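# Six arms lift a marquee roof onto the table

## Task

The arms are fixed on the tabletop at these approximate scene-frame spots (metres) with these headings (degrees counter-clockwise from +x): arm1 x=+0.29 y=+0.65 z=+0.72 heading -102; arm2 x=-0.22 y=+0.65 z=+0.72 heading -85; arm3 x=-0.31 y=-0.65 z=+0.72 heading +99; arm4 x=+0.24 y=-0.65 z=+0.72 heading +83; arm5 x=-0.70 y=-0.07 z=+0.72 heading +8; arm6 x=+0.70 y=+0.08 z=+0.72 heading +166. Lift the marquee's roof free of its four supporting posts and set it down low on the table. Afterwards open the grippers and pull the arms away, so the roof stays put with no robot holding it. Every other item on the table must stay as it was: not shifted, not leaning, not toppled.

## Robot and tools

SETUP. Six identical i2rt Big YAM arms (arm1 to arm6) share one table. Each has six joints, a two-finger gripper and a wrist camera that, with joints 1 and 6 at 0 and the hand level and forward, rides on top of the hand looking toward the fingertips. The hand reaches roughly 1.0 m from the joint-1 axis. Two room cameras, cam_high and cam_low, belong to no arm. The arms act independently: a stalled arm does not hold the others back.

FRAME. One scene frame is used throughout, with its origin on the floor and +z upward; the tabletop is near z=0.72. The hand point lies between the fingertips; the hand's z axis runs along the fingers and the fingers close along its y axis. Base positions and headings are given in the task. Joint 1 at 0 points an arm along its heading.

execute_actions. Argument actions is a list holding either one action or nothing (an empty list only reports state and images). An action is an object keyed by arm name ("arm1" to "arm6"); under each name goes "joints", an object of absolute joint targets keyed by joint name. These are positions to reach, not offsets. Any subset of keys may be sent; all listed motions begin at once and may finish at different moments. Keys and ranges: joint1_rad -2.879 to 2.879 (rotates the whole arm about its base, positive counter-clockwise seen from above); joint2_rad 0 to 3.141 (shoulder; 0 leaves the upper arm lying back about level, larger values raise it and then tip it forward); joint3_rad 0 to 3.019 (elbow; 0 is fully folded, larger opens it); joint4_rad -1.692 to 1.57 (hand pitch, positive tilts fingers up); joint5_rad -1.57 to 1.57 (hand yaw, positive toward the arm's right); joint6_rad -2.094 to 2.094 (hand roll, positive clockwise viewed from behind the hand); gripper_m 0 to 0.093, the fingertip gap in metres. Arrival tolerances are ±0.045, ±0.14, ±0.09, ±0.055, ±0.03, ±0.035 rad and ±0.003 m respectively. An unknown key or a value outside its range rejects the whole call and nothing moves. Omitted joints or arms may keep driving toward earlier targets. Joints move at unequal speeds, so the hand can sweep a wide curve between postures. Optional argument cameras lists which images to return (arm1_cam_wrist ... arm6_cam_wrist, cam_high, cam_low, or all); null, omitted or ["all"] gives every camera, [] gives none.

wait. Argument seconds, 0 to 10. Commands nothing new; returns the same state and images as an empty action.

zoom_image. Arguments camera (one camera name) and region [x0, y0, x1, y1] in pixels of that camera's most recent full image, origin at the top-left, at most 504 by 504. Gives a closer, sharper crop.

finished_scene. Argument scene, the integer of the current scene. Ends it for good once the last command has been held; the reply says whether the job succeeded. Only call it when the roof lies on the table unheld and the arms are clear.

RESULT LINES. joint_positions gives each arm's joints. joint_status tells how each commanded motion ended: off_target (stopped short, may still push), contact_stop or time_out (target dropped, joint holds where it stopped; after time_out a joint may keep a target within 0.375, 0.375, 0.113, 0.225, 0.075, 0.3 rad of its position for joints 1-6 and resume if unblocked), not_followed (a safety check blocked that arm's targets, usually to avoid self- or arm-to-arm collision; a cause line may follow; the gripper part still runs, and the blocked targets may be retried on later actions). on_its_own lists what joints are doing without this call's command; 'held at' means the held target, not the actual angle. Joint torques are raw drive outputs in joint order, with per-arm offset, scale and noise, so treat them as rough. The pictures line names the returned images in order. MOTOR HOT warns above 85 °C; an OVER-TEMPERATURE FAULT means a motor hit 100 °C and that arm and gripper went limp, with joint_status showing limit_stop_at_motor_heat (resend targets after it cools). If any result reports a stop, later motion, wait and finished_scene calls in that same reply are skipped.

CAUTIONS. The arms never halt on contact and can press very hard; to relieve a stuck joint, command it to its reported position. A tiny change from the current angle may produce no motion. Carrying a load heats motors, even while idle between replies, and a joint holding weight slowly droops. Two arms pressing hard against each other fails the run; a hard collision may too, and no line reports arm contact. The collision check does not cover fingers, gripper bodies or wrist cameras and can react late. Do not drop, slam or fling the roof; lift it squarely off the posts, lower it gently, release, then retract. Do not bump the posts or any other item, and never push a rigid object off the work area. Loose objects may occasionally be nudged by outside disturbances.

Each tool is called after "Emit:" in YAML: its name, and indented under it one key for each argument.

## Session

Emit:
execute_actions:
  actions: []

Scene clock: 0.00 s.
Joint torques (N m, as the arm reports them, + toward a larger angle): no reading
arm1.joint_positions: joint1_rad=+0.260 joint2_rad=+0.405 joint3_rad=+0.535 joint4_rad=-1.237 joint5_rad=+0.194 joint6_rad=-0.388 gripper_m=+0.095
arm1.joint_status: not commanded
arm1.hand: x=+0.2734 y=+0.4589 z=+0.9429 quat_wxyz=(-0.059, -0.523, -0.817, +0.238) (m; scene frame)
arm2.joint_positions: joint1_rad=-0.341 joint2_rad=+0.525 joint3_rad=+0.404 joint4_rad=-1.011 joint5_rad=-0.241 joint6_rad=+0.302 gripper_m=+0.095
arm2.joint_status: not commanded
arm2.hand: x=-0.2334 y=+0.4358 z=+0.9328 quat_wxyz=(-0.237, -0.834, -0.496, +0.055) (m; scene frame)
arm3.joint_positions: joint1_rad=+0.094 joint2_rad=+0.351 joint3_rad=+0.649 joint4_rad=-1.406 joint5_rad=+0.295 joint6_rad=+0.506 gripper_m=+0.094
arm3.joint_status: not commanded
arm3.hand: x=-0.2955 y=-0.4819 z=+1.0381 quat_wxyz=(-0.223, +0.549, -0.791, -0.149) (m; scene frame)
arm4.joint_positions: joint1_rad=-0.213 joint2_rad=+0.469 joint3_rad=+0.485 joint4_rad=-1.098 joint5_rad=-0.151 joint6_rad=-0.534 gripper_m=+0.094
arm4.joint_status: not commanded
arm4.hand: x=+0.2816 y=-0.4418 z=+0.9638 quat_wxyz=(-0.201, +0.766, -0.591, -0.156) (m; scene frame)
arm5.joint_positions: joint1_rad=+0.385 joint2_rad=+0.416 joint3_rad=+0.610 joint4_rad=-1.302 joint5_rad=+0.084 joint6_rad=+0.233 gripper_m=+0.094
arm5.joint_status: not commanded
arm5.hand: x=-0.5319 y=+0.0069 z=+0.9651 quat_wxyz=(-0.235, +0.124, -0.963, -0.047) (m; scene frame)
arm6.joint_positions: joint1_rad=-0.299 joint2_rad=+0.495 joint3_rad=+0.462 joint4_rad=-1.050 joint5_rad=-0.284 joint6_rad=-0.187 gripper_m=+0.095
arm6.joint_status: not commanded
arm6.hand: x=+0.4877 y=+0.1423 z=+0.9222 quat_wxyz=(+0.046, +0.955, -0.120, -0.266) (m; scene frame)
pictures: arm1_cam_wrist, arm2_cam_wrist, arm3_cam_wrist, arm4_cam_wrist, arm5_cam_wrist, arm6_cam_wrist, cam_high, cam_low
Images, in order (width x height): arm1_cam_wrist 504x504, arm2_cam_wrist 504x504, arm3_cam_wrist 504x504, arm4_cam_wrist 504x504, arm5_cam_wrist 504x504, arm6_cam_wrist 504x504, cam_high 504x504, cam_low 504x504.

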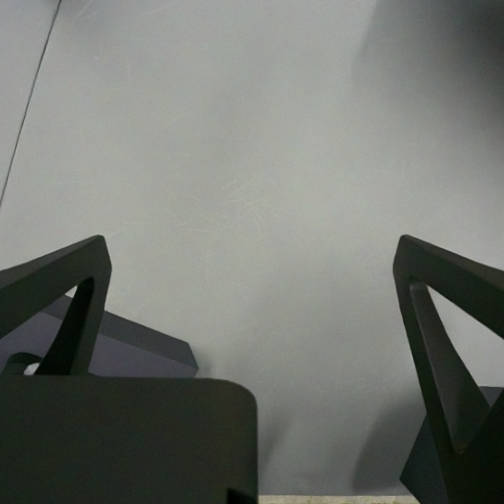

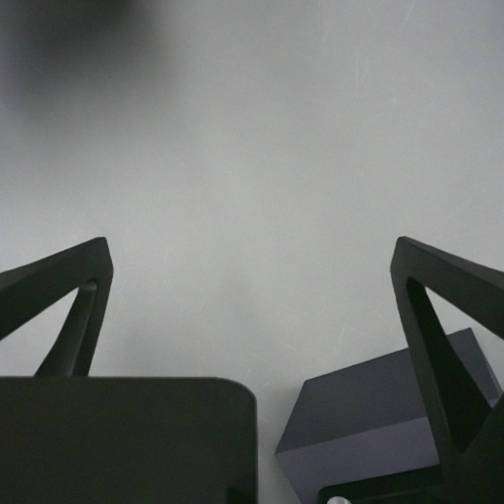

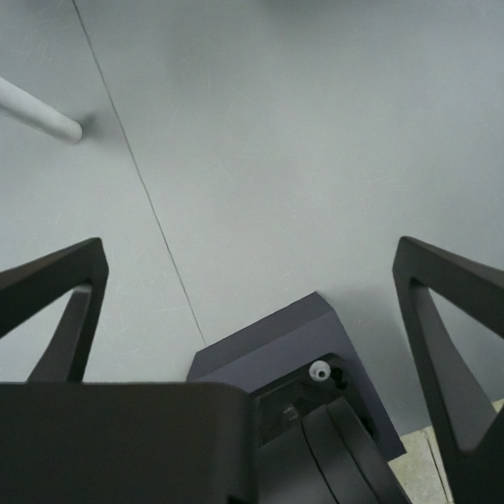

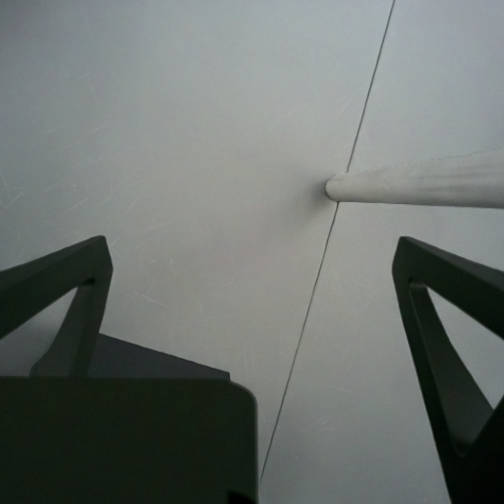

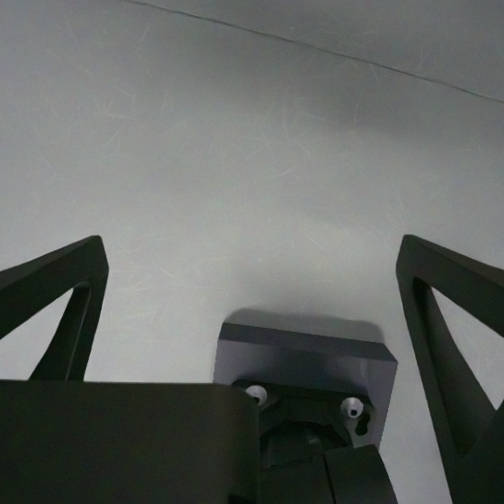

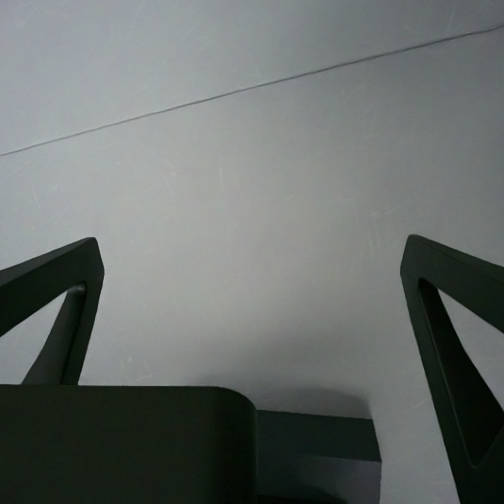

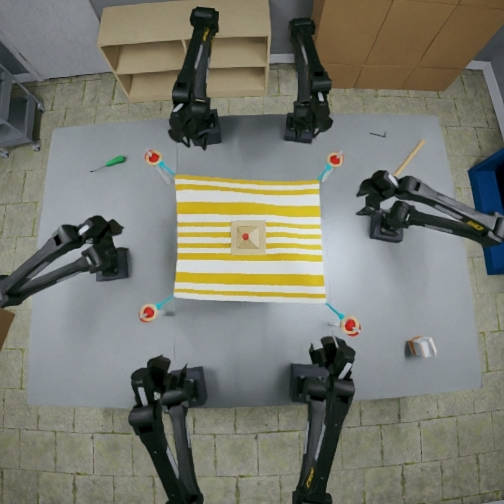

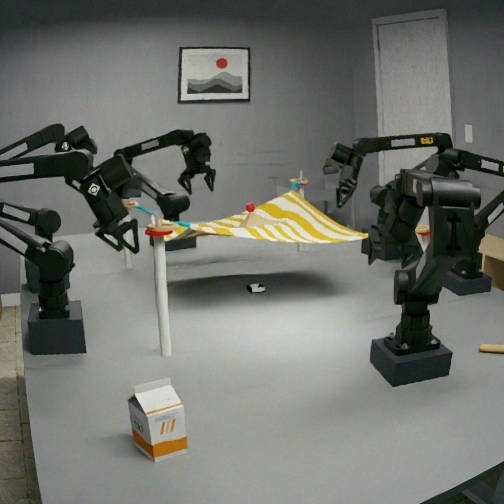

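Emit:
zoom_image:
  camera: "cam_low"
  region: [100, 160, 440, 370]

Emit:
zoom_image:
  camera: "cam_high"
  region: [120, 130, 380, 350]

Emit:
zoom_image:
  camera: "cam_low"
  region: [120, 190, 200, 250]

Region (100, 160, 440, 370) of cam_low's 504x504 image, scaled by 1.482, with more detail than that image has; it fills the top 311 rows of this view, and the rest is white.

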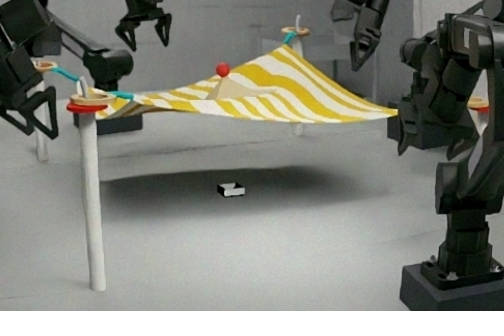

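Region (120, 130, 380, 350) of cam_high's 504x504 image, scaled by 1.938, with more detail than that image has; it fills the top 426 rows of this view, and the rest is white.

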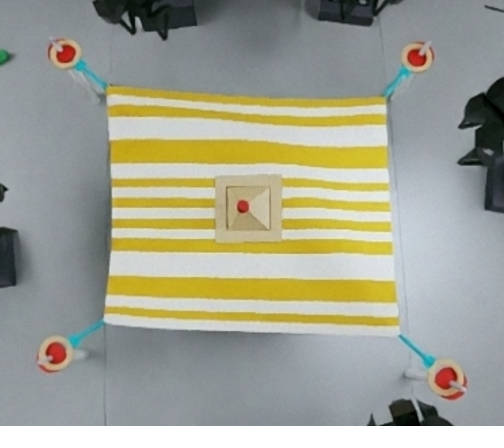

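Region (120, 190, 200, 250) of cam_low's 504x504 image, scaled by 6.300, with more detail than that image has; it fills the top 378 rows of this view, and the rest is white.

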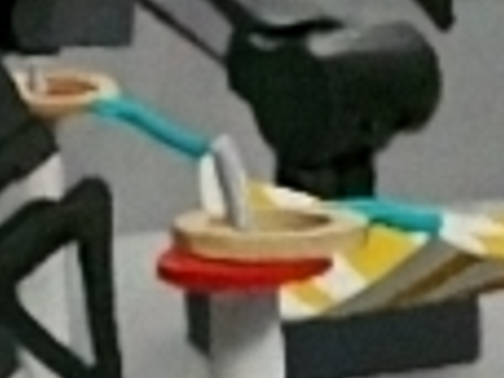

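Emit:
execute_actions:
  actions:
    - {"arm1":{"joints":{"joint3_rad":1.0,"joint5_rad":0,"joint6_rad":0,"joint4_rad":-1.6}},"arm2":{"joints":{"joint3_rad":1.0,"joint5_rad":0,"joint6_rad":0,"joint4_rad":-1.5}},"arm3":{"joints":{"joint3_rad":0.9,"joint5_rad":0,"joint6_rad":0,"joint4_rad":-1.6}},"arm4":{"joints":{"joint3_rad":1.0,"joint5_rad":0,"joint6_rad":0,"joint4_rad":-1.6}},"arm5":{"joints":{"joint3_rad":1.2,"joint5_rad":0,"joint6_rad":0,"joint4_rad":-0.8}},"arm6":{"joints":{"joint5_rad":0,"joint6_rad":0,"joint4_rad":0.0}}}
  cameras: ["cam_high"]

Scene clock: 51.10 s.
Joint torques (N m, as the arm reports them, + toward a larger angle): arm1=[-0.11  3.   12.11  0.94 -0.17  0.26] | arm2=[-2.68  1.79 13.54  1.14  0.15 -0.13] | arm3=[ 0.03  3.62 13.41  0.56 -0.18 -0.18] | arm4=[-0.56  4.57 10.59  0.26  0.27  0.05] | arm5=[-0.95  6.58 11.29  2.98 -0.12 -0.07] | arm6=[ 0.39 -1.21 14.15  2.84  0.2   0.19]
arm1.joint_positions: joint1_rad=+0.260 joint2_rad=+0.405 joint3_rad=+0.957 joint4_rad=-1.589 joint5_rad=+0.004 joint6_rad=-0.009 gripper_m=+0.095
arm1.joint_status: all done
arm1.hand: x=+0.3026 y=+0.4978 z=+1.0993 quat_wxyz=(-0.191, -0.648, -0.715, +0.178) (m; scene frame)
arm2.joint_positions: joint1_rad=-0.341 joint2_rad=+0.525 joint3_rad=+0.951 joint4_rad=-1.489 joint5_rad=-0.003 joint6_rad=+0.008 gripper_m=+0.095
arm2.joint_status: all done
arm2.hand: x=-0.2721 y=+0.4571 z=+1.1399 quat_wxyz=(-0.157, -0.768, -0.592, +0.188) (m; scene frame)
arm3.joint_positions: joint1_rad=+0.094 joint2_rad=+0.351 joint3_rad=+0.859 joint4_rad=-1.583 joint5_rad=+0.004 joint6_rad=+0.008 gripper_m=+0.094
arm3.joint_status: all done
arm3.hand: x=-0.3389 y=-0.5132 z=+1.1088 quat_wxyz=(-0.154, +0.754, -0.610, -0.192) (m; scene frame)
arm4.joint_positions: joint1_rad=-0.213 joint2_rad=+0.469 joint3_rad=+0.963 joint4_rad=-1.582 joint5_rad=-0.003 joint6_rad=-0.015 gripper_m=+0.094
arm4.joint_status: all done
arm4.hand: x=+0.2917 y=-0.4941 z=+1.1360 quat_wxyz=(-0.194, +0.576, -0.781, -0.142) (m; scene frame)
arm5.joint_positions: joint1_rad=+0.385 joint2_rad=+0.416 joint3_rad=+1.175 joint4_rad=-0.816 joint5_rad=+0.003 joint6_rad=+0.010 gripper_m=+0.094
arm5.joint_status: all done
arm5.hand: x=-0.5098 y=+0.0355 z=+1.3599 quat_wxyz=(-0.669, +0.178, -0.700, -0.176) (m; scene frame)
arm6.joint_positions: joint1_rad=-0.299 joint2_rad=+0.495 joint3_rad=+0.462 joint4_rad=-0.014 joint5_rad=-0.003 joint6_rad=-0.013 gripper_m=+0.095
arm6.joint_status: all done
arm6.hand: x=+0.3916 y=+0.2485 z=+1.1207 quat_wxyz=(-0.179, +0.706, -0.174, -0.663) (m; scene frame)
pictures: cam_high
Images, in order (width x height): cam_high 504x504.

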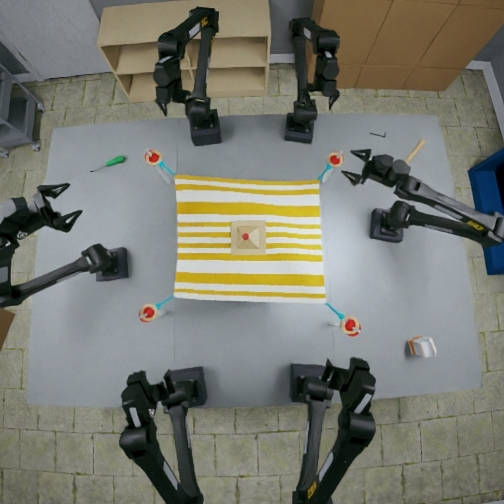

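Emit:
execute_actions:
  actions:
    - {"arm1":{"joints":{"joint1_rad":0.445,"joint2_rad":1.1,"joint3_rad":1.4,"joint4_rad":-1.68}},"arm2":{"joints":{"joint1_rad":-0.65,"joint2_rad":1.15,"joint3_rad":1.4,"joint4_rad":-1.68}},"arm3":{"joints":{"joint1_rad":0.077,"joint2_rad":1.2,"joint3_rad":1.45,"joint4_rad":-1.68}},"arm4":{"joints":{"joint1_rad":-0.30,"joint2_rad":1.1,"joint3_rad":1.35,"joint4_rad":-1.68}},"arm5":{"joints":{"joint1_rad":0.0,"joint4_rad":-1.5}},"arm6":{"joints":{"joint1_rad":0.2,"joint3_rad":1.1,"joint4_rad":-1.5}}}

Scene clock: 98.10 s.
Joint torques (N m, as the arm reports them, + toward a larger angle): arm1=[ 0.64 -5.41 12.5   0.39 -0.14  0.22] | arm2=[-3.28 -6.29 13.42  0.3   0.12 -0.13] | arm3=[ -1.16 -10.27  14.95   0.06  -0.19  -0.1 ] | arm4=[-1.3  -6.36 10.25 -0.18  0.23  0.04] | arm5=[-1.54  6.15 11.36  1.49 -0.04 -0.07] | arm6=[ 1.15  1.15 14.11  1.25  0.08  0.18]
arm1.joint_positions: joint1_rad=+0.437 joint2_rad=+1.110 joint3_rad=+1.359 joint4_rad=-1.673 joint5_rad=+0.003 joint6_rad=-0.009 gripper_m=+0.095
arm1.joint_status: all done
arm1.hand: x=+0.3737 y=+0.3387 z=+1.1183 quat_wxyz=(-0.056, -0.602, -0.795, +0.044) (m; scene frame)
arm2.joint_positions: joint1_rad=-0.642 joint2_rad=+1.164 joint3_rad=+1.352 joint4_rad=-1.669 joint5_rad=-0.002 joint6_rad=+0.008 gripper_m=+0.095
arm2.joint_status: all done
arm2.hand: x=-0.3972 y=+0.3637 z=+1.1469 quat_wxyz=(-0.023, -0.873, -0.486, +0.030) (m; scene frame)
arm3.joint_positions: joint1_rad=+0.090 joint2_rad=+1.208 joint3_rad=+1.394 joint4_rad=-1.668 joint5_rad=+0.004 joint6_rad=+0.008 gripper_m=+0.094
arm3.joint_status: all done
arm3.hand: x=-0.3828 y=-0.3099 z=+1.1494 quat_wxyz=(-0.029, +0.776, -0.629, -0.034) (m; scene frame)
arm4.joint_positions: joint1_rad=-0.292 joint2_rad=+1.107 joint3_rad=+1.320 joint4_rad=-1.665 joint5_rad=-0.003 joint6_rad=-0.014 gripper_m=+0.094
arm4.joint_status: all done
arm4.hand: x=+0.3616 y=-0.3598 z=+1.1471 quat_wxyz=(-0.049, +0.560, -0.826, -0.036) (m; scene frame)
arm5.joint_positions: joint1_rad=+0.004 joint2_rad=+0.416 joint3_rad=+1.175 joint4_rad=-1.487 joint5_rad=+0.001 joint6_rad=+0.010 gripper_m=+0.094
arm5.joint_status: all done
arm5.hand: x=-0.5431 y=-0.0526 z=+1.2095 quat_wxyz=(-0.414, +0.052, -0.908, -0.030) (m; scene frame)
arm6.joint_positions: joint1_rad=+0.189 joint2_rad=+0.493 joint3_rad=+1.059 joint4_rad=-1.492 joint5_rad=-0.001 joint6_rad=-0.012 gripper_m=+0.095
arm6.joint_status: all done
arm6.hand: x=+0.5051 y=+0.0830 z=+1.1540 quat_wxyz=(-0.006, +0.950, -0.003, -0.312) (m; scene frame)
pictures: arm1_cam_wrist, arm2_cam_wrist, arm3_cam_wrist, arm4_cam_wrist, arm5_cam_wrist, arm6_cam_wrist, cam_high, cam_low
Images, in order (width x height): arm1_cam_wrist 504x504, arm2_cam_wrist 504x504, arm3_cam_wrist 504x504, arm4_cam_wrist 504x504, arm5_cam_wrist 504x504, arm6_cam_wrist 504x504, cam_high 504x504, cam_low 504x504.

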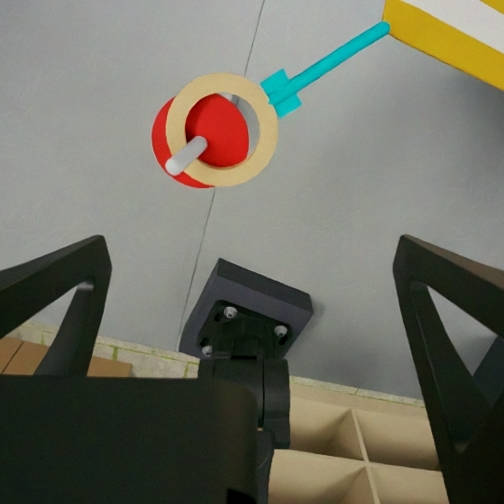

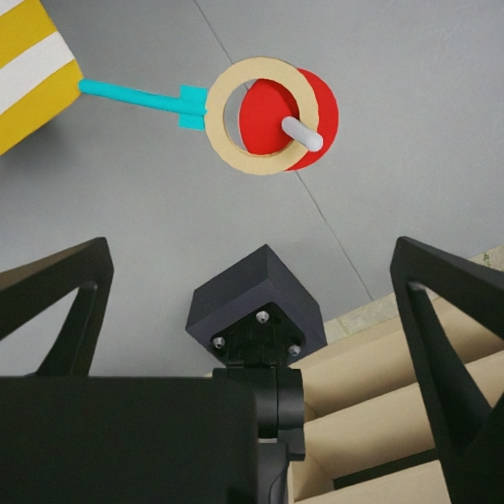

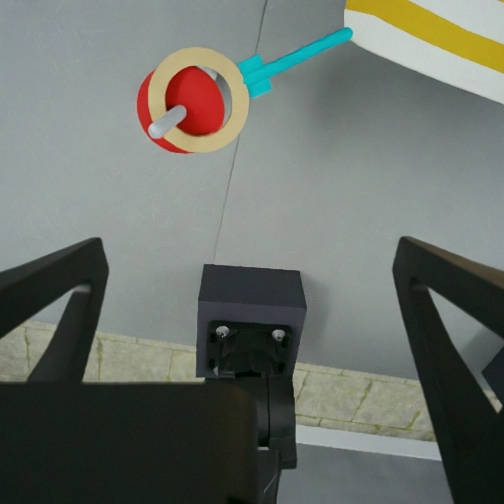

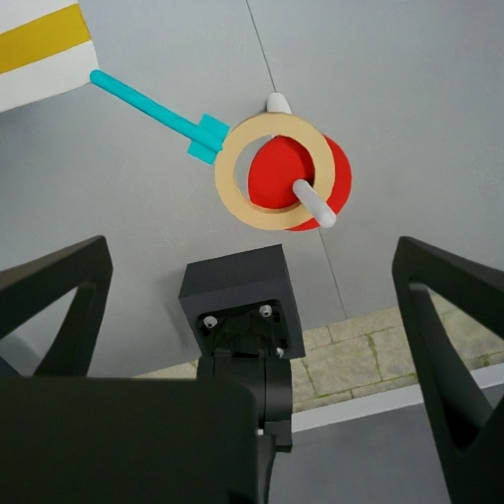

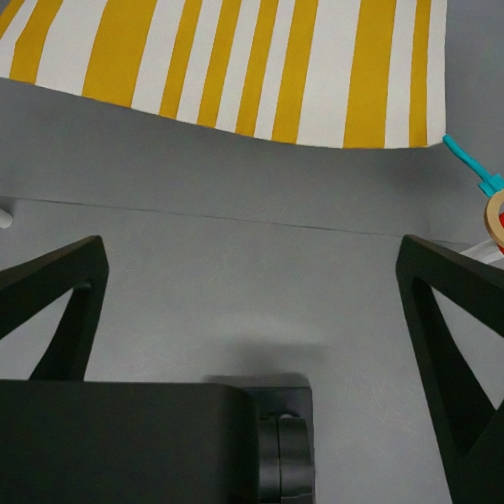

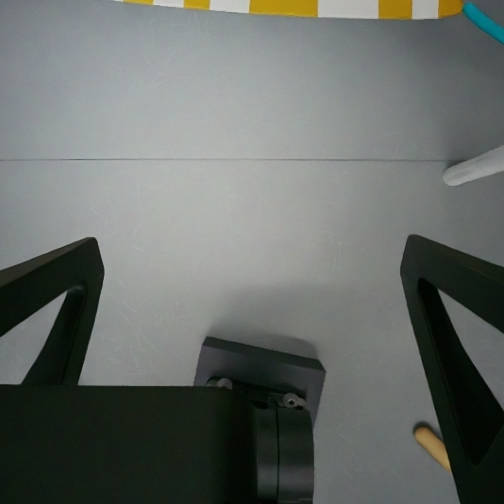

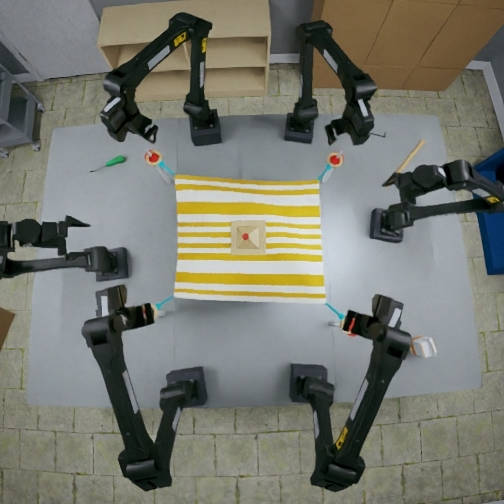

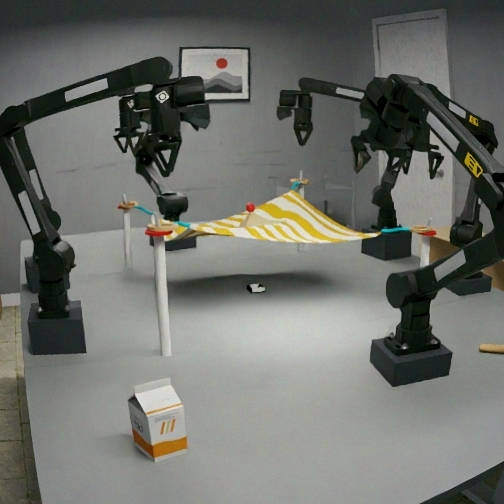

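Emit:
execute_actions:
  actions:
    - {"arm1":{"joints":{"joint1_rad":0.375,"joint2_rad":1.24,"joint3_rad":1.135,"joint4_rad":-1.424,"joint6_rad":0.91,"gripper_m":0.06}},"arm2":{"joints":{"joint1_rad":-0.515,"joint2_rad":1.23,"joint3_rad":1.085,"joint4_rad":-1.383,"joint6_rad":-1.36,"gripper_m":0.06}},"arm3":{"joints":{"joint2_rad":1.33,"joint3_rad":1.065,"joint4_rad":-1.264,"joint6_rad":1.10,"gripper_m":0.06}},"arm4":{"joints":{"joint1_rad":-0.195,"joint2_rad":1.15,"joint3_rad":1.115,"joint4_rad":-1.493,"joint6_rad":-1.01,"gripper_m":0.06}}}
  cameras: ["arm1_cam_wrist","arm2_cam_wrist","arm3_cam_wrist","arm4_cam_wrist","cam_low"]

Scene clock: 159.07 s.
Joint torques (N m, as the arm reports them, + toward a larger angle): arm1=[-0.68 -8.    9.86  0.95  0.05  0.24] | arm2=[-2.74 -6.09  8.98  1.15 -0.03 -0.15] | arm3=[ -1.1  -12.53   9.64   1.1   -0.07   0.05] | arm4=[-0.68 -7.02  8.72  0.85  0.12 -0.28] | arm5=[-1.29  6.34 11.28  1.6  -0.03 -0.04] | arm6=[ 1.17  1.3  14.14  1.26  0.08  0.18]
arm1.joint_positions: joint1_rad=+0.381 joint2_rad=+1.251 joint3_rad=+1.121 joint4_rad=-1.438 joint5_rad=-0.001 joint6_rad=+0.900 gripper_m=+0.060
arm1.joint_status: all done
arm1.hand: x=+0.3625 y=+0.3100 z=+0.9834 quat_wxyz=(+0.001, -0.904, -0.427, -0.002) (m; scene frame)
arm2.joint_positions: joint1_rad=-0.514 joint2_rad=+1.232 joint3_rad=+1.087 joint4_rad=-1.396 joint5_rad=-0.001 joint6_rad=-1.352 gripper_m=+0.060
arm2.joint_status: all done
arm2.hand: x=-0.3639 y=+0.3329 z=+1.0244 quat_wxyz=(-0.004, -0.314, -0.949, +0.008) (m; scene frame)
arm3.joint_positions: joint1_rad=+0.090 joint2_rad=+1.342 joint3_rad=+1.067 joint4_rad=-1.282 joint5_rad=+0.004 joint6_rad=+1.092 gripper_m=+0.060
arm3.joint_status: all done
arm3.hand: x=-0.3884 y=-0.2854 z=+0.9804 quat_wxyz=(-0.002, +0.340, -0.940, -0.008) (m; scene frame)
arm4.joint_positions: joint1_rad=-0.197 joint2_rad=+1.154 joint3_rad=+1.106 joint4_rad=-1.511 joint5_rad=-0.002 joint6_rad=-0.995 gripper_m=+0.060
arm4.joint_status: all done
arm4.hand: x=+0.3334 y=-0.3500 z=+1.0509 quat_wxyz=(-0.006, +0.906, -0.424, -0.003) (m; scene frame)
arm5.joint_positions: joint1_rad=+0.004 joint2_rad=+0.416 joint3_rad=+1.175 joint4_rad=-1.487 joint5_rad=+0.001 joint6_rad=+0.010 gripper_m=+0.094
arm5.joint_status: not commanded
arm5.hand: x=-0.5431 y=-0.0526 z=+1.2095 quat_wxyz=(-0.414, +0.052, -0.908, -0.030) (m; scene frame)
arm6.joint_positions: joint1_rad=+0.189 joint2_rad=+0.493 joint3_rad=+1.059 joint4_rad=-1.492 joint5_rad=-0.001 joint6_rad=-0.012 gripper_m=+0.095
arm6.joint_status: not commanded
arm6.hand: x=+0.5051 y=+0.0830 z=+1.1540 quat_wxyz=(-0.006, +0.950, -0.003, -0.312) (m; scene frame)
pictures: arm1_cam_wrist, arm2_cam_wrist, arm3_cam_wrist, arm4_cam_wrist, cam_low
Images, in order (width x height): arm1_cam_wrist 504x504, arm2_cam_wrist 504x504, arm3_cam_wrist 504x504, arm4_cam_wrist 504x504, cam_low 504x504.

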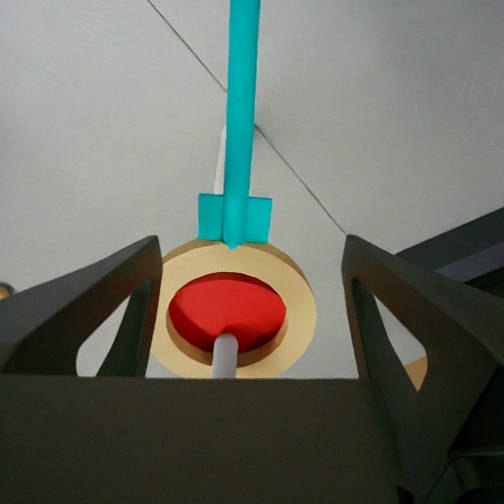

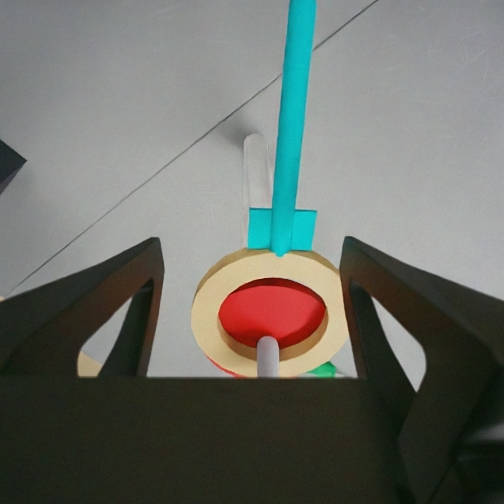

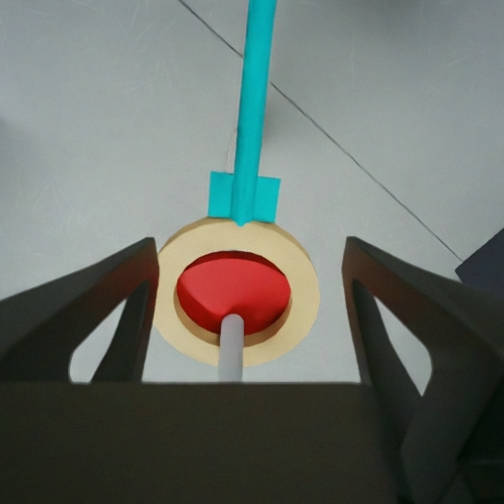

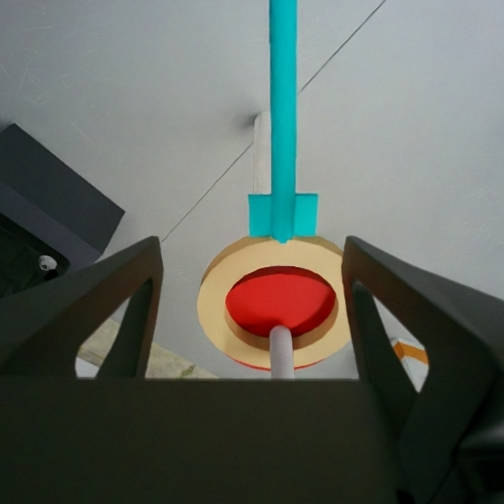

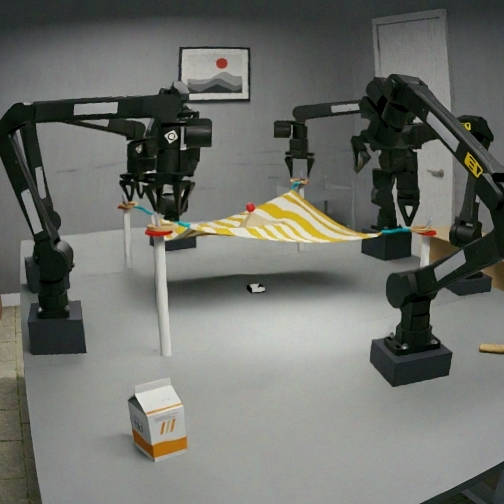

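Emit:
zoom_image:
  camera: "cam_low"
  region: [110, 170, 210, 250]

Emit:
zoom_image:
  camera: "cam_low"
  region: [370, 180, 450, 250]

Region (110, 170, 210, 250) of cam_low's 504x504 image, scaled by 5.040, with more detail than that image has; it fills the top 403 rows of this view, and the rest is white.

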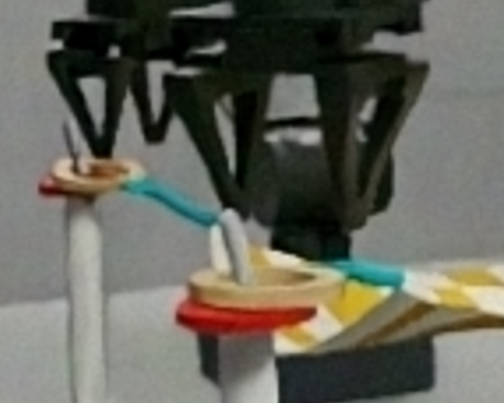

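Region (370, 180, 450, 250) of cam_low's 504x504 image, scaled by 6.300, with more detail than that image has; it fills the top 441 rows of this view, and the rest is white.

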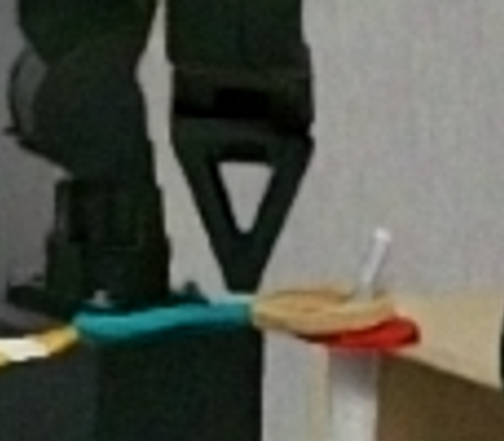

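Emit:
execute_actions:
  actions:
    - {"arm1":{"joints":{"joint1_rad":0.369,"joint2_rad":1.274,"joint3_rad":1.093,"joint4_rad":-1.348}},"arm2":{"joints":{"joint1_rad":-0.535,"joint2_rad":1.272,"joint3_rad":1.022,"joint4_rad":-1.278,"joint6_rad":-1.31}},"arm3":{"joints":{"joint1_rad":0.057,"joint2_rad":1.377,"joint3_rad":1.014,"joint4_rad":-1.166,"joint6_rad":1.18}},"arm4":{"joints":{"joint1_rad":-0.212,"joint2_rad":1.189,"joint3_rad":1.05,"joint4_rad":-1.389}}}
  cameras: ["arm1_cam_wrist","arm2_cam_wrist","arm3_cam_wrist","arm4_cam_wrist","cam_low"]

Scene clock: 219.40 s.
Joint torques (N m, as the arm reports them, + toward a larger angle): arm1=[-1.11 -7.41  8.56  0.97  0.05  0.24] | arm2=[-3.63 -5.61  8.44  1.22 -0.03  0.01] | arm3=[ -0.69 -12.49   9.15   1.1   -0.05   0.06] | arm4=[-1.83 -6.93  8.05  0.73  0.14 -0.28] | arm5=[-1.62  6.12 11.07  1.41 -0.03 -0.05] | arm6=[ 1.16  1.39 14.15  1.27  0.08  0.18]
arm1.joint_positions: joint1_rad=+0.381 joint2_rad=+1.273 joint3_rad=+1.091 joint4_rad=-1.362 joint5_rad=-0.001 joint6_rad=+0.900 gripper_m=+0.060
arm1.joint_status: all done
arm1.hand: x=+0.3648 y=+0.2991 z=+0.9649 quat_wxyz=(-0.011, -0.904, -0.427, +0.001) (m; scene frame)
arm2.joint_positions: joint1_rad=-0.522 joint2_rad=+1.260 joint3_rad=+1.028 joint4_rad=-1.291 joint5_rad=-0.001 joint6_rad=-1.318 gripper_m=+0.060
arm2.joint_status: all done
arm2.hand: x=-0.3696 y=+0.3260 z=+0.9936 quat_wxyz=(-0.004, -0.334, -0.943, +0.017) (m; scene frame)
arm3.joint_positions: joint1_rad=+0.066 joint2_rad=+1.374 joint3_rad=+1.021 joint4_rad=-1.184 joint5_rad=+0.004 joint6_rad=+1.172 gripper_m=+0.060
arm3.joint_status: all done
arm3.hand: x=-0.3814 y=-0.2755 z=+0.9526 quat_wxyz=(-0.003, +0.291, -0.957, -0.018) (m; scene frame)
arm4.joint_positions: joint1_rad=-0.198 joint2_rad=+1.185 joint3_rad=+1.048 joint4_rad=-1.407 joint5_rad=-0.002 joint6_rad=-0.996 gripper_m=+0.060
arm4.joint_status: all done
arm4.hand: x=+0.3372 y=-0.3382 z=+1.0199 quat_wxyz=(-0.014, +0.906, -0.424, -0.004) (m; scene frame)
arm5.joint_positions: joint1_rad=+0.004 joint2_rad=+0.416 joint3_rad=+1.175 joint4_rad=-1.487 joint5_rad=+0.001 joint6_rad=+0.010 gripper_m=+0.094
arm5.joint_status: not commanded
arm5.hand: x=-0.5431 y=-0.0526 z=+1.2095 quat_wxyz=(-0.414, +0.052, -0.908, -0.030) (m; scene frame)
arm6.joint_positions: joint1_rad=+0.189 joint2_rad=+0.493 joint3_rad=+1.059 joint4_rad=-1.492 joint5_rad=-0.001 joint6_rad=-0.012 gripper_m=+0.095
arm6.joint_status: not commanded
arm6.hand: x=+0.5051 y=+0.0830 z=+1.1540 quat_wxyz=(-0.006, +0.950, -0.003, -0.312) (m; scene frame)
pictures: arm1_cam_wrist, arm2_cam_wrist, arm3_cam_wrist, arm4_cam_wrist, cam_low
Images, in order (width x height): arm1_cam_wrist 504x504, arm2_cam_wrist 504x504, arm3_cam_wrist 504x504, arm4_cam_wrist 504x504, cam_low 504x504.

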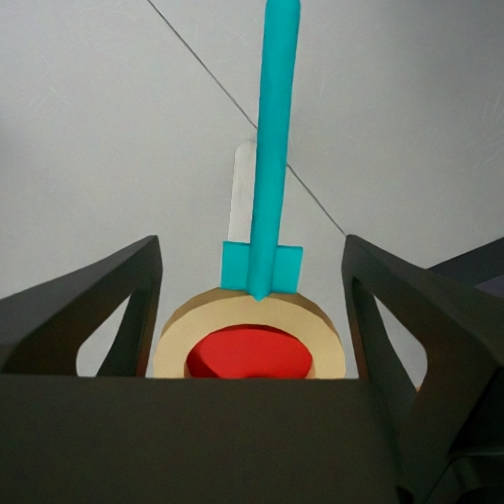

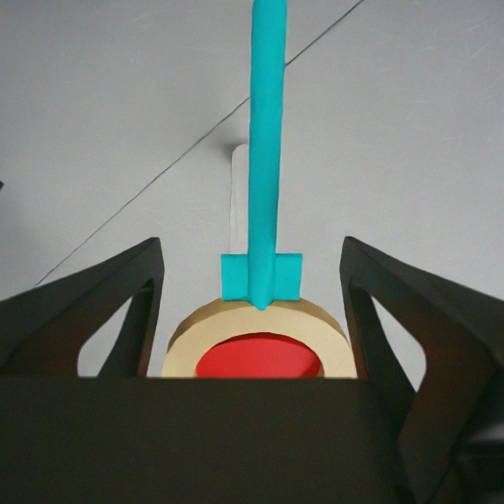

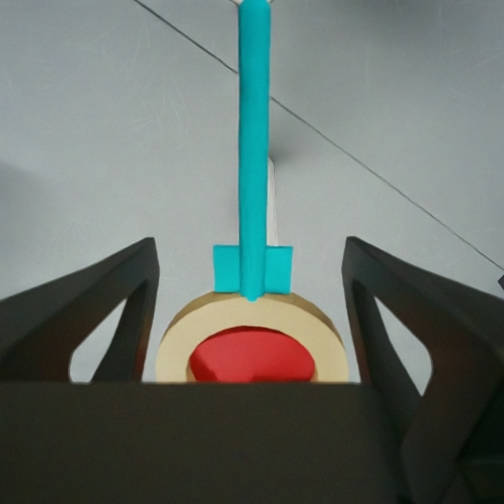

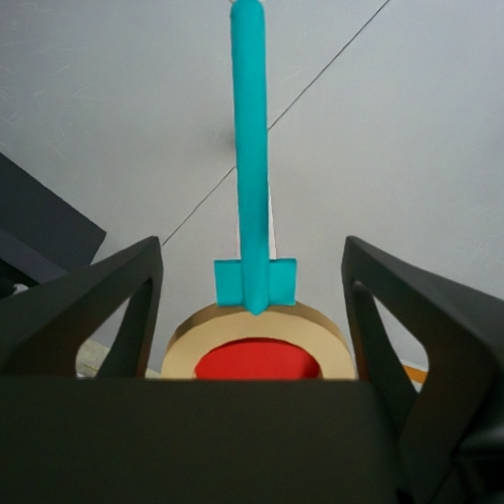

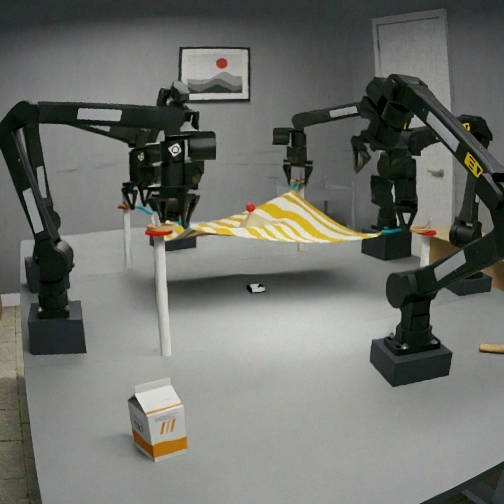

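Emit:
execute_actions:
  actions:
    - {"arm1":{"joints":{"joint3_rad":1.064}},"arm2":{"joints":{"joint3_rad":1.0,"joint4_rad":-1.255,"joint1_rad":-0.545}},"arm3":{"joints":{"joint3_rad":0.99,"joint4_rad":-1.15}},"arm4":{"joints":{"joint3_rad":1.028,"joint4_rad":-1.38}}}
  cameras: ["arm1_cam_wrist","arm2_cam_wrist","arm3_cam_wrist","arm4_cam_wrist","cam_low"]

Emit:
zoom_image:
  camera: "cam_low"
  region: [370, 180, 450, 250]

Scene clock: 236.50 s.
Joint torques (N m, as the arm reports them, + toward a larger angle): arm1=[-1.67 -7.72  8.81  0.86  0.04  0.23] | arm2=[-3.45 -5.34  8.04  1.24 -0.03  0.03] | arm3=[ -0.82 -11.2    8.8    1.08  -0.04   0.09] | arm4=[-1.22 -6.46  7.82  0.76  0.14 -0.29] | arm5=[-1.98  5.75 11.22  1.43 -0.04 -0.07] | arm6=[ 1.18  1.36 14.14  1.25  0.09  0.18]
arm1.joint_positions: joint1_rad=+0.381 joint2_rad=+1.273 joint3_rad=+1.061 joint4_rad=-1.360 joint5_rad=-0.001 joint6_rad=+0.901 gripper_m=+0.060
arm1.joint_status: all done
arm1.hand: x=+0.3629 y=+0.3080 z=+0.9538 quat_wxyz=(+0.003, -0.905, -0.426, -0.002) (m; scene frame)
arm2.joint_positions: joint1_rad=-0.533 joint2_rad=+1.260 joint3_rad=+1.009 joint4_rad=-1.268 joint5_rad=-0.001 joint6_rad=-1.318 gripper_m=+0.060
arm2.joint_status: all done
arm2.hand: x=-0.3726 y=+0.3284 z=+0.9866 quat_wxyz=(-0.003, -0.339, -0.941, +0.019) (m; scene frame)
arm3.joint_positions: joint1_rad=+0.066 joint2_rad=+1.374 joint3_rad=+0.999 joint4_rad=-1.168 joint5_rad=+0.004 joint6_rad=+1.173 gripper_m=+0.060
arm3.joint_status: all done
arm3.hand: x=-0.3805 y=-0.2804 z=+0.9443 quat_wxyz=(-0.003, +0.291, -0.957, -0.014) (m; scene frame)
arm4.joint_positions: joint1_rad=-0.198 joint2_rad=+1.185 joint3_rad=+1.029 joint4_rad=-1.398 joint5_rad=-0.002 joint6_rad=-0.996 gripper_m=+0.060
arm4.joint_status: all done
arm4.hand: x=+0.3362 y=-0.3416 z=+1.0127 quat_wxyz=(-0.009, +0.906, -0.424, -0.004) (m; scene frame)
arm5.joint_positions: joint1_rad=+0.004 joint2_rad=+0.416 joint3_rad=+1.175 joint4_rad=-1.487 joint5_rad=+0.001 joint6_rad=+0.010 gripper_m=+0.094
arm5.joint_status: not commanded
arm5.hand: x=-0.5431 y=-0.0526 z=+1.2095 quat_wxyz=(-0.414, +0.052, -0.908, -0.030) (m; scene frame)
arm6.joint_positions: joint1_rad=+0.189 joint2_rad=+0.493 joint3_rad=+1.059 joint4_rad=-1.492 joint5_rad=-0.001 joint6_rad=-0.012 gripper_m=+0.095
arm6.joint_status: not commanded
arm6.hand: x=+0.5051 y=+0.0830 z=+1.1540 quat_wxyz=(-0.006, +0.950, -0.003, -0.312) (m; scene frame)
pictures: arm1_cam_wrist, arm2_cam_wrist, arm3_cam_wrist, arm4_cam_wrist, cam_low
Images, in order (width x height): arm1_cam_wrist 504x504, arm2_cam_wrist 504x504, arm3_cam_wrist 504x504, arm4_cam_wrist 504x504, cam_low 504x504.

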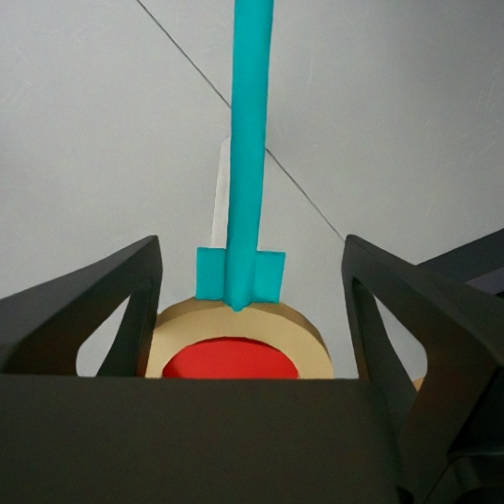

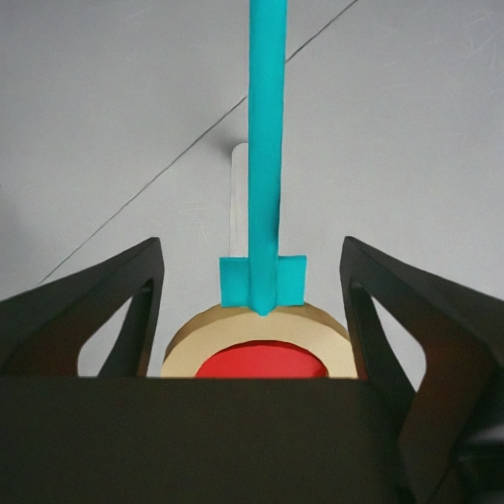

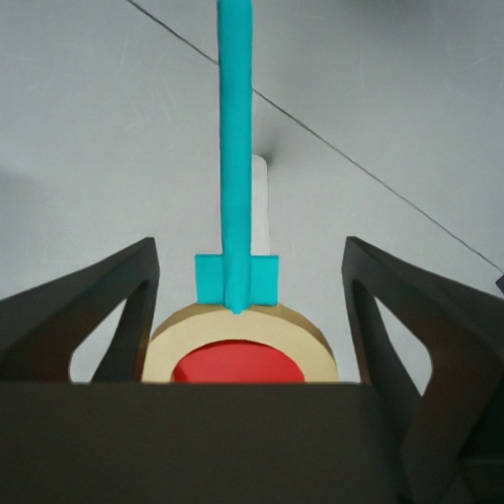

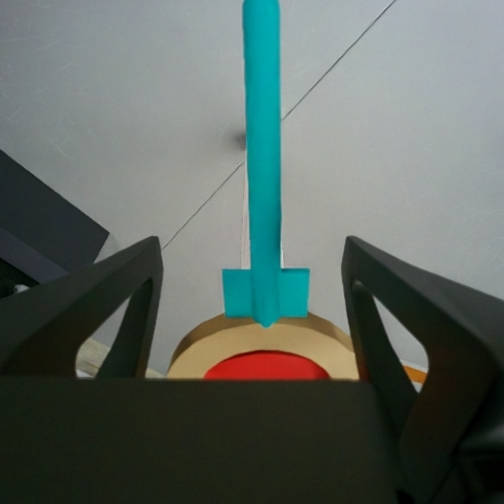

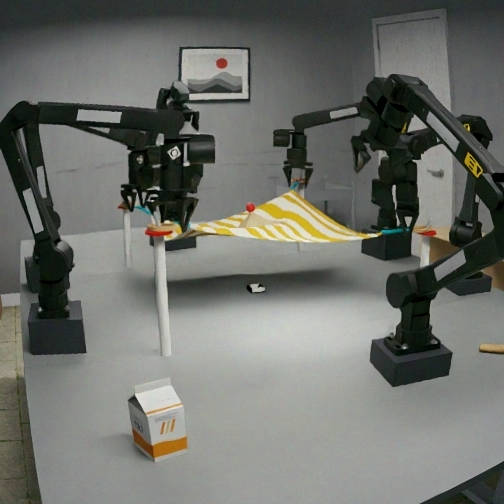

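Region (370, 180, 450, 250) of cam_low's 504x504 image, scaled by 6.300, with more detail than that image has; it fills the top 441 rows of this view, and the rest is white.

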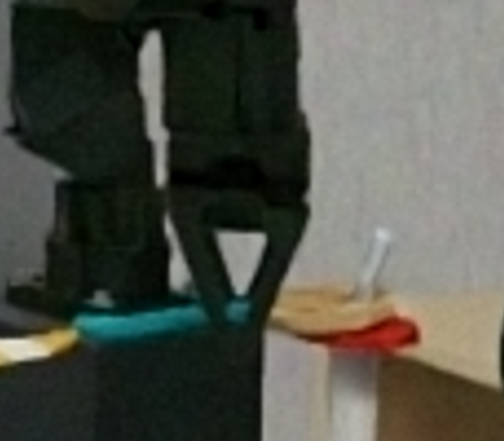

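Emit:
execute_actions:
  actions:
    - {"arm1":{"joints":{"joint4_rad":-1.325,"gripper_m":0.0}},"arm2":{"joints":{"gripper_m":0.0}},"arm3":{"joints":{"joint4_rad":-1.135,"gripper_m":0.0}},"arm4":{"joints":{"gripper_m":0.0}}}
  cameras: ["arm1_cam_wrist","arm2_cam_wrist","arm3_cam_wrist","arm4_cam_wrist"]

Scene clock: 242.30 s.
Joint torques (N m, as the arm reports them, + toward a larger angle): arm1=[-1.22 -7.34  8.87  1.03  0.03  0.22] | arm2=[-3.64 -5.61  8.14  1.03  0.09  0.03] | arm3=[ -0.84 -11.4    8.76   1.17  -0.06   0.07] | arm4=[-2.11 -6.55  7.91  0.64  0.15 -0.27] | arm5=[-1.49  6.29 11.26  1.41 -0.04 -0.05] | arm6=[ 1.17  1.36 14.13  1.25  0.08  0.18]
arm1.joint_positions: joint1_rad=+0.380 joint2_rad=+1.273 joint3_rad=+1.061 joint4_rad=-1.339 joint5_rad=-0.001 joint6_rad=+0.901 gripper_m=+0.022
arm1.joint_status: gripper_m off_target (ended at +0.022, target +0.000); the others done
arm1.hand: x=+0.3635 y=+0.3029 z=+0.9538 quat_wxyz=(-0.007, -0.905, -0.426, +0.001) (m; scene frame)
arm2.joint_positions: joint1_rad=-0.533 joint2_rad=+1.260 joint3_rad=+1.009 joint4_rad=-1.264 joint5_rad=-0.004 joint6_rad=-1.317 gripper_m=+0.022
arm2.joint_status: gripper_m off_target (ended at +0.022, target +0.000)
arm2.hand: x=-0.3725 y=+0.3273 z=+0.9866 quat_wxyz=(-0.005, -0.339, -0.941, +0.021) (m; scene frame)
arm3.joint_positions: joint1_rad=+0.066 joint2_rad=+1.374 joint3_rad=+0.999 joint4_rad=-1.153 joint5_rad=+0.003 joint6_rad=+1.173 gripper_m=+0.021
arm3.joint_status: gripper_m off_target (ended at +0.021, target +0.000); the others done
arm3.hand: x=-0.3813 y=-0.2768 z=+0.9445 quat_wxyz=(-0.003, +0.291, -0.957, -0.021) (m; scene frame)
arm4.joint_positions: joint1_rad=-0.198 joint2_rad=+1.185 joint3_rad=+1.029 joint4_rad=-1.393 joint5_rad=-0.002 joint6_rad=-0.997 gripper_m=+0.021
arm4.joint_status: gripper_m off_target (ended at +0.021, target +0.000)
arm4.hand: x=+0.3365 y=-0.3405 z=+1.0127 quat_wxyz=(-0.012, +0.906, -0.423, -0.004) (m; scene frame)
arm5.joint_positions: joint1_rad=+0.004 joint2_rad=+0.416 joint3_rad=+1.175 joint4_rad=-1.487 joint5_rad=+0.001 joint6_rad=+0.010 gripper_m=+0.094
arm5.joint_status: not commanded
arm5.hand: x=-0.5431 y=-0.0526 z=+1.2095 quat_wxyz=(-0.414, +0.052, -0.908, -0.030) (m; scene frame)
arm6.joint_positions: joint1_rad=+0.189 joint2_rad=+0.493 joint3_rad=+1.059 joint4_rad=-1.492 joint5_rad=-0.001 joint6_rad=-0.012 gripper_m=+0.095
arm6.joint_status: not commanded
arm6.hand: x=+0.5051 y=+0.0830 z=+1.1540 quat_wxyz=(-0.006, +0.950, -0.003, -0.312) (m; scene frame)
pictures: arm1_cam_wrist, arm2_cam_wrist, arm3_cam_wrist, arm4_cam_wrist
Images, in order (width x height): arm1_cam_wrist 504x504, arm2_cam_wrist 504x504, arm3_cam_wrist 504x504, arm4_cam_wrist 504x504.

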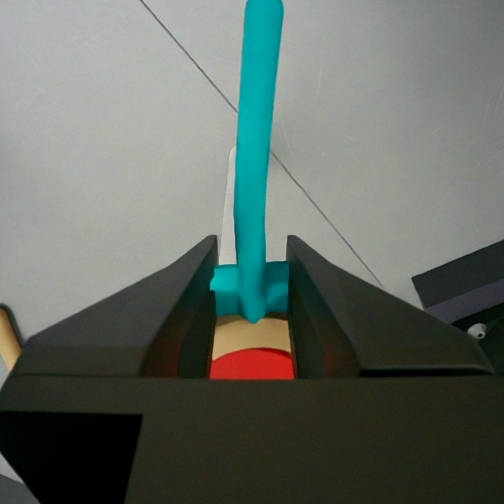

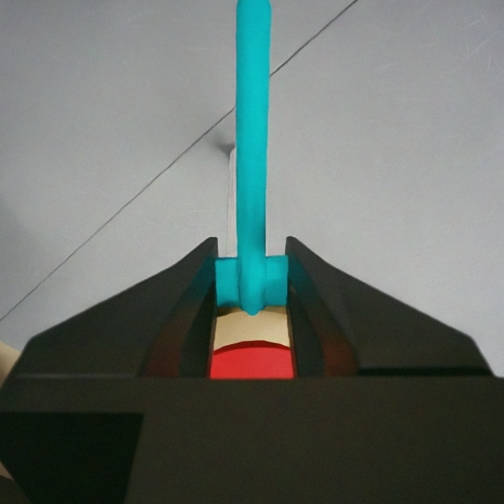

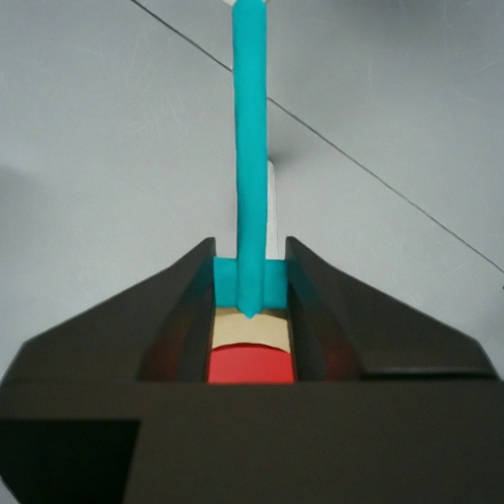

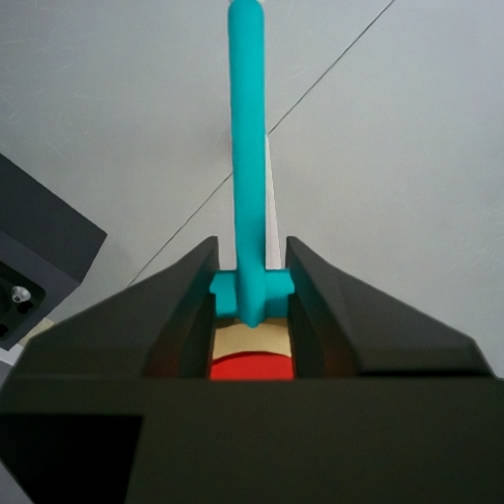

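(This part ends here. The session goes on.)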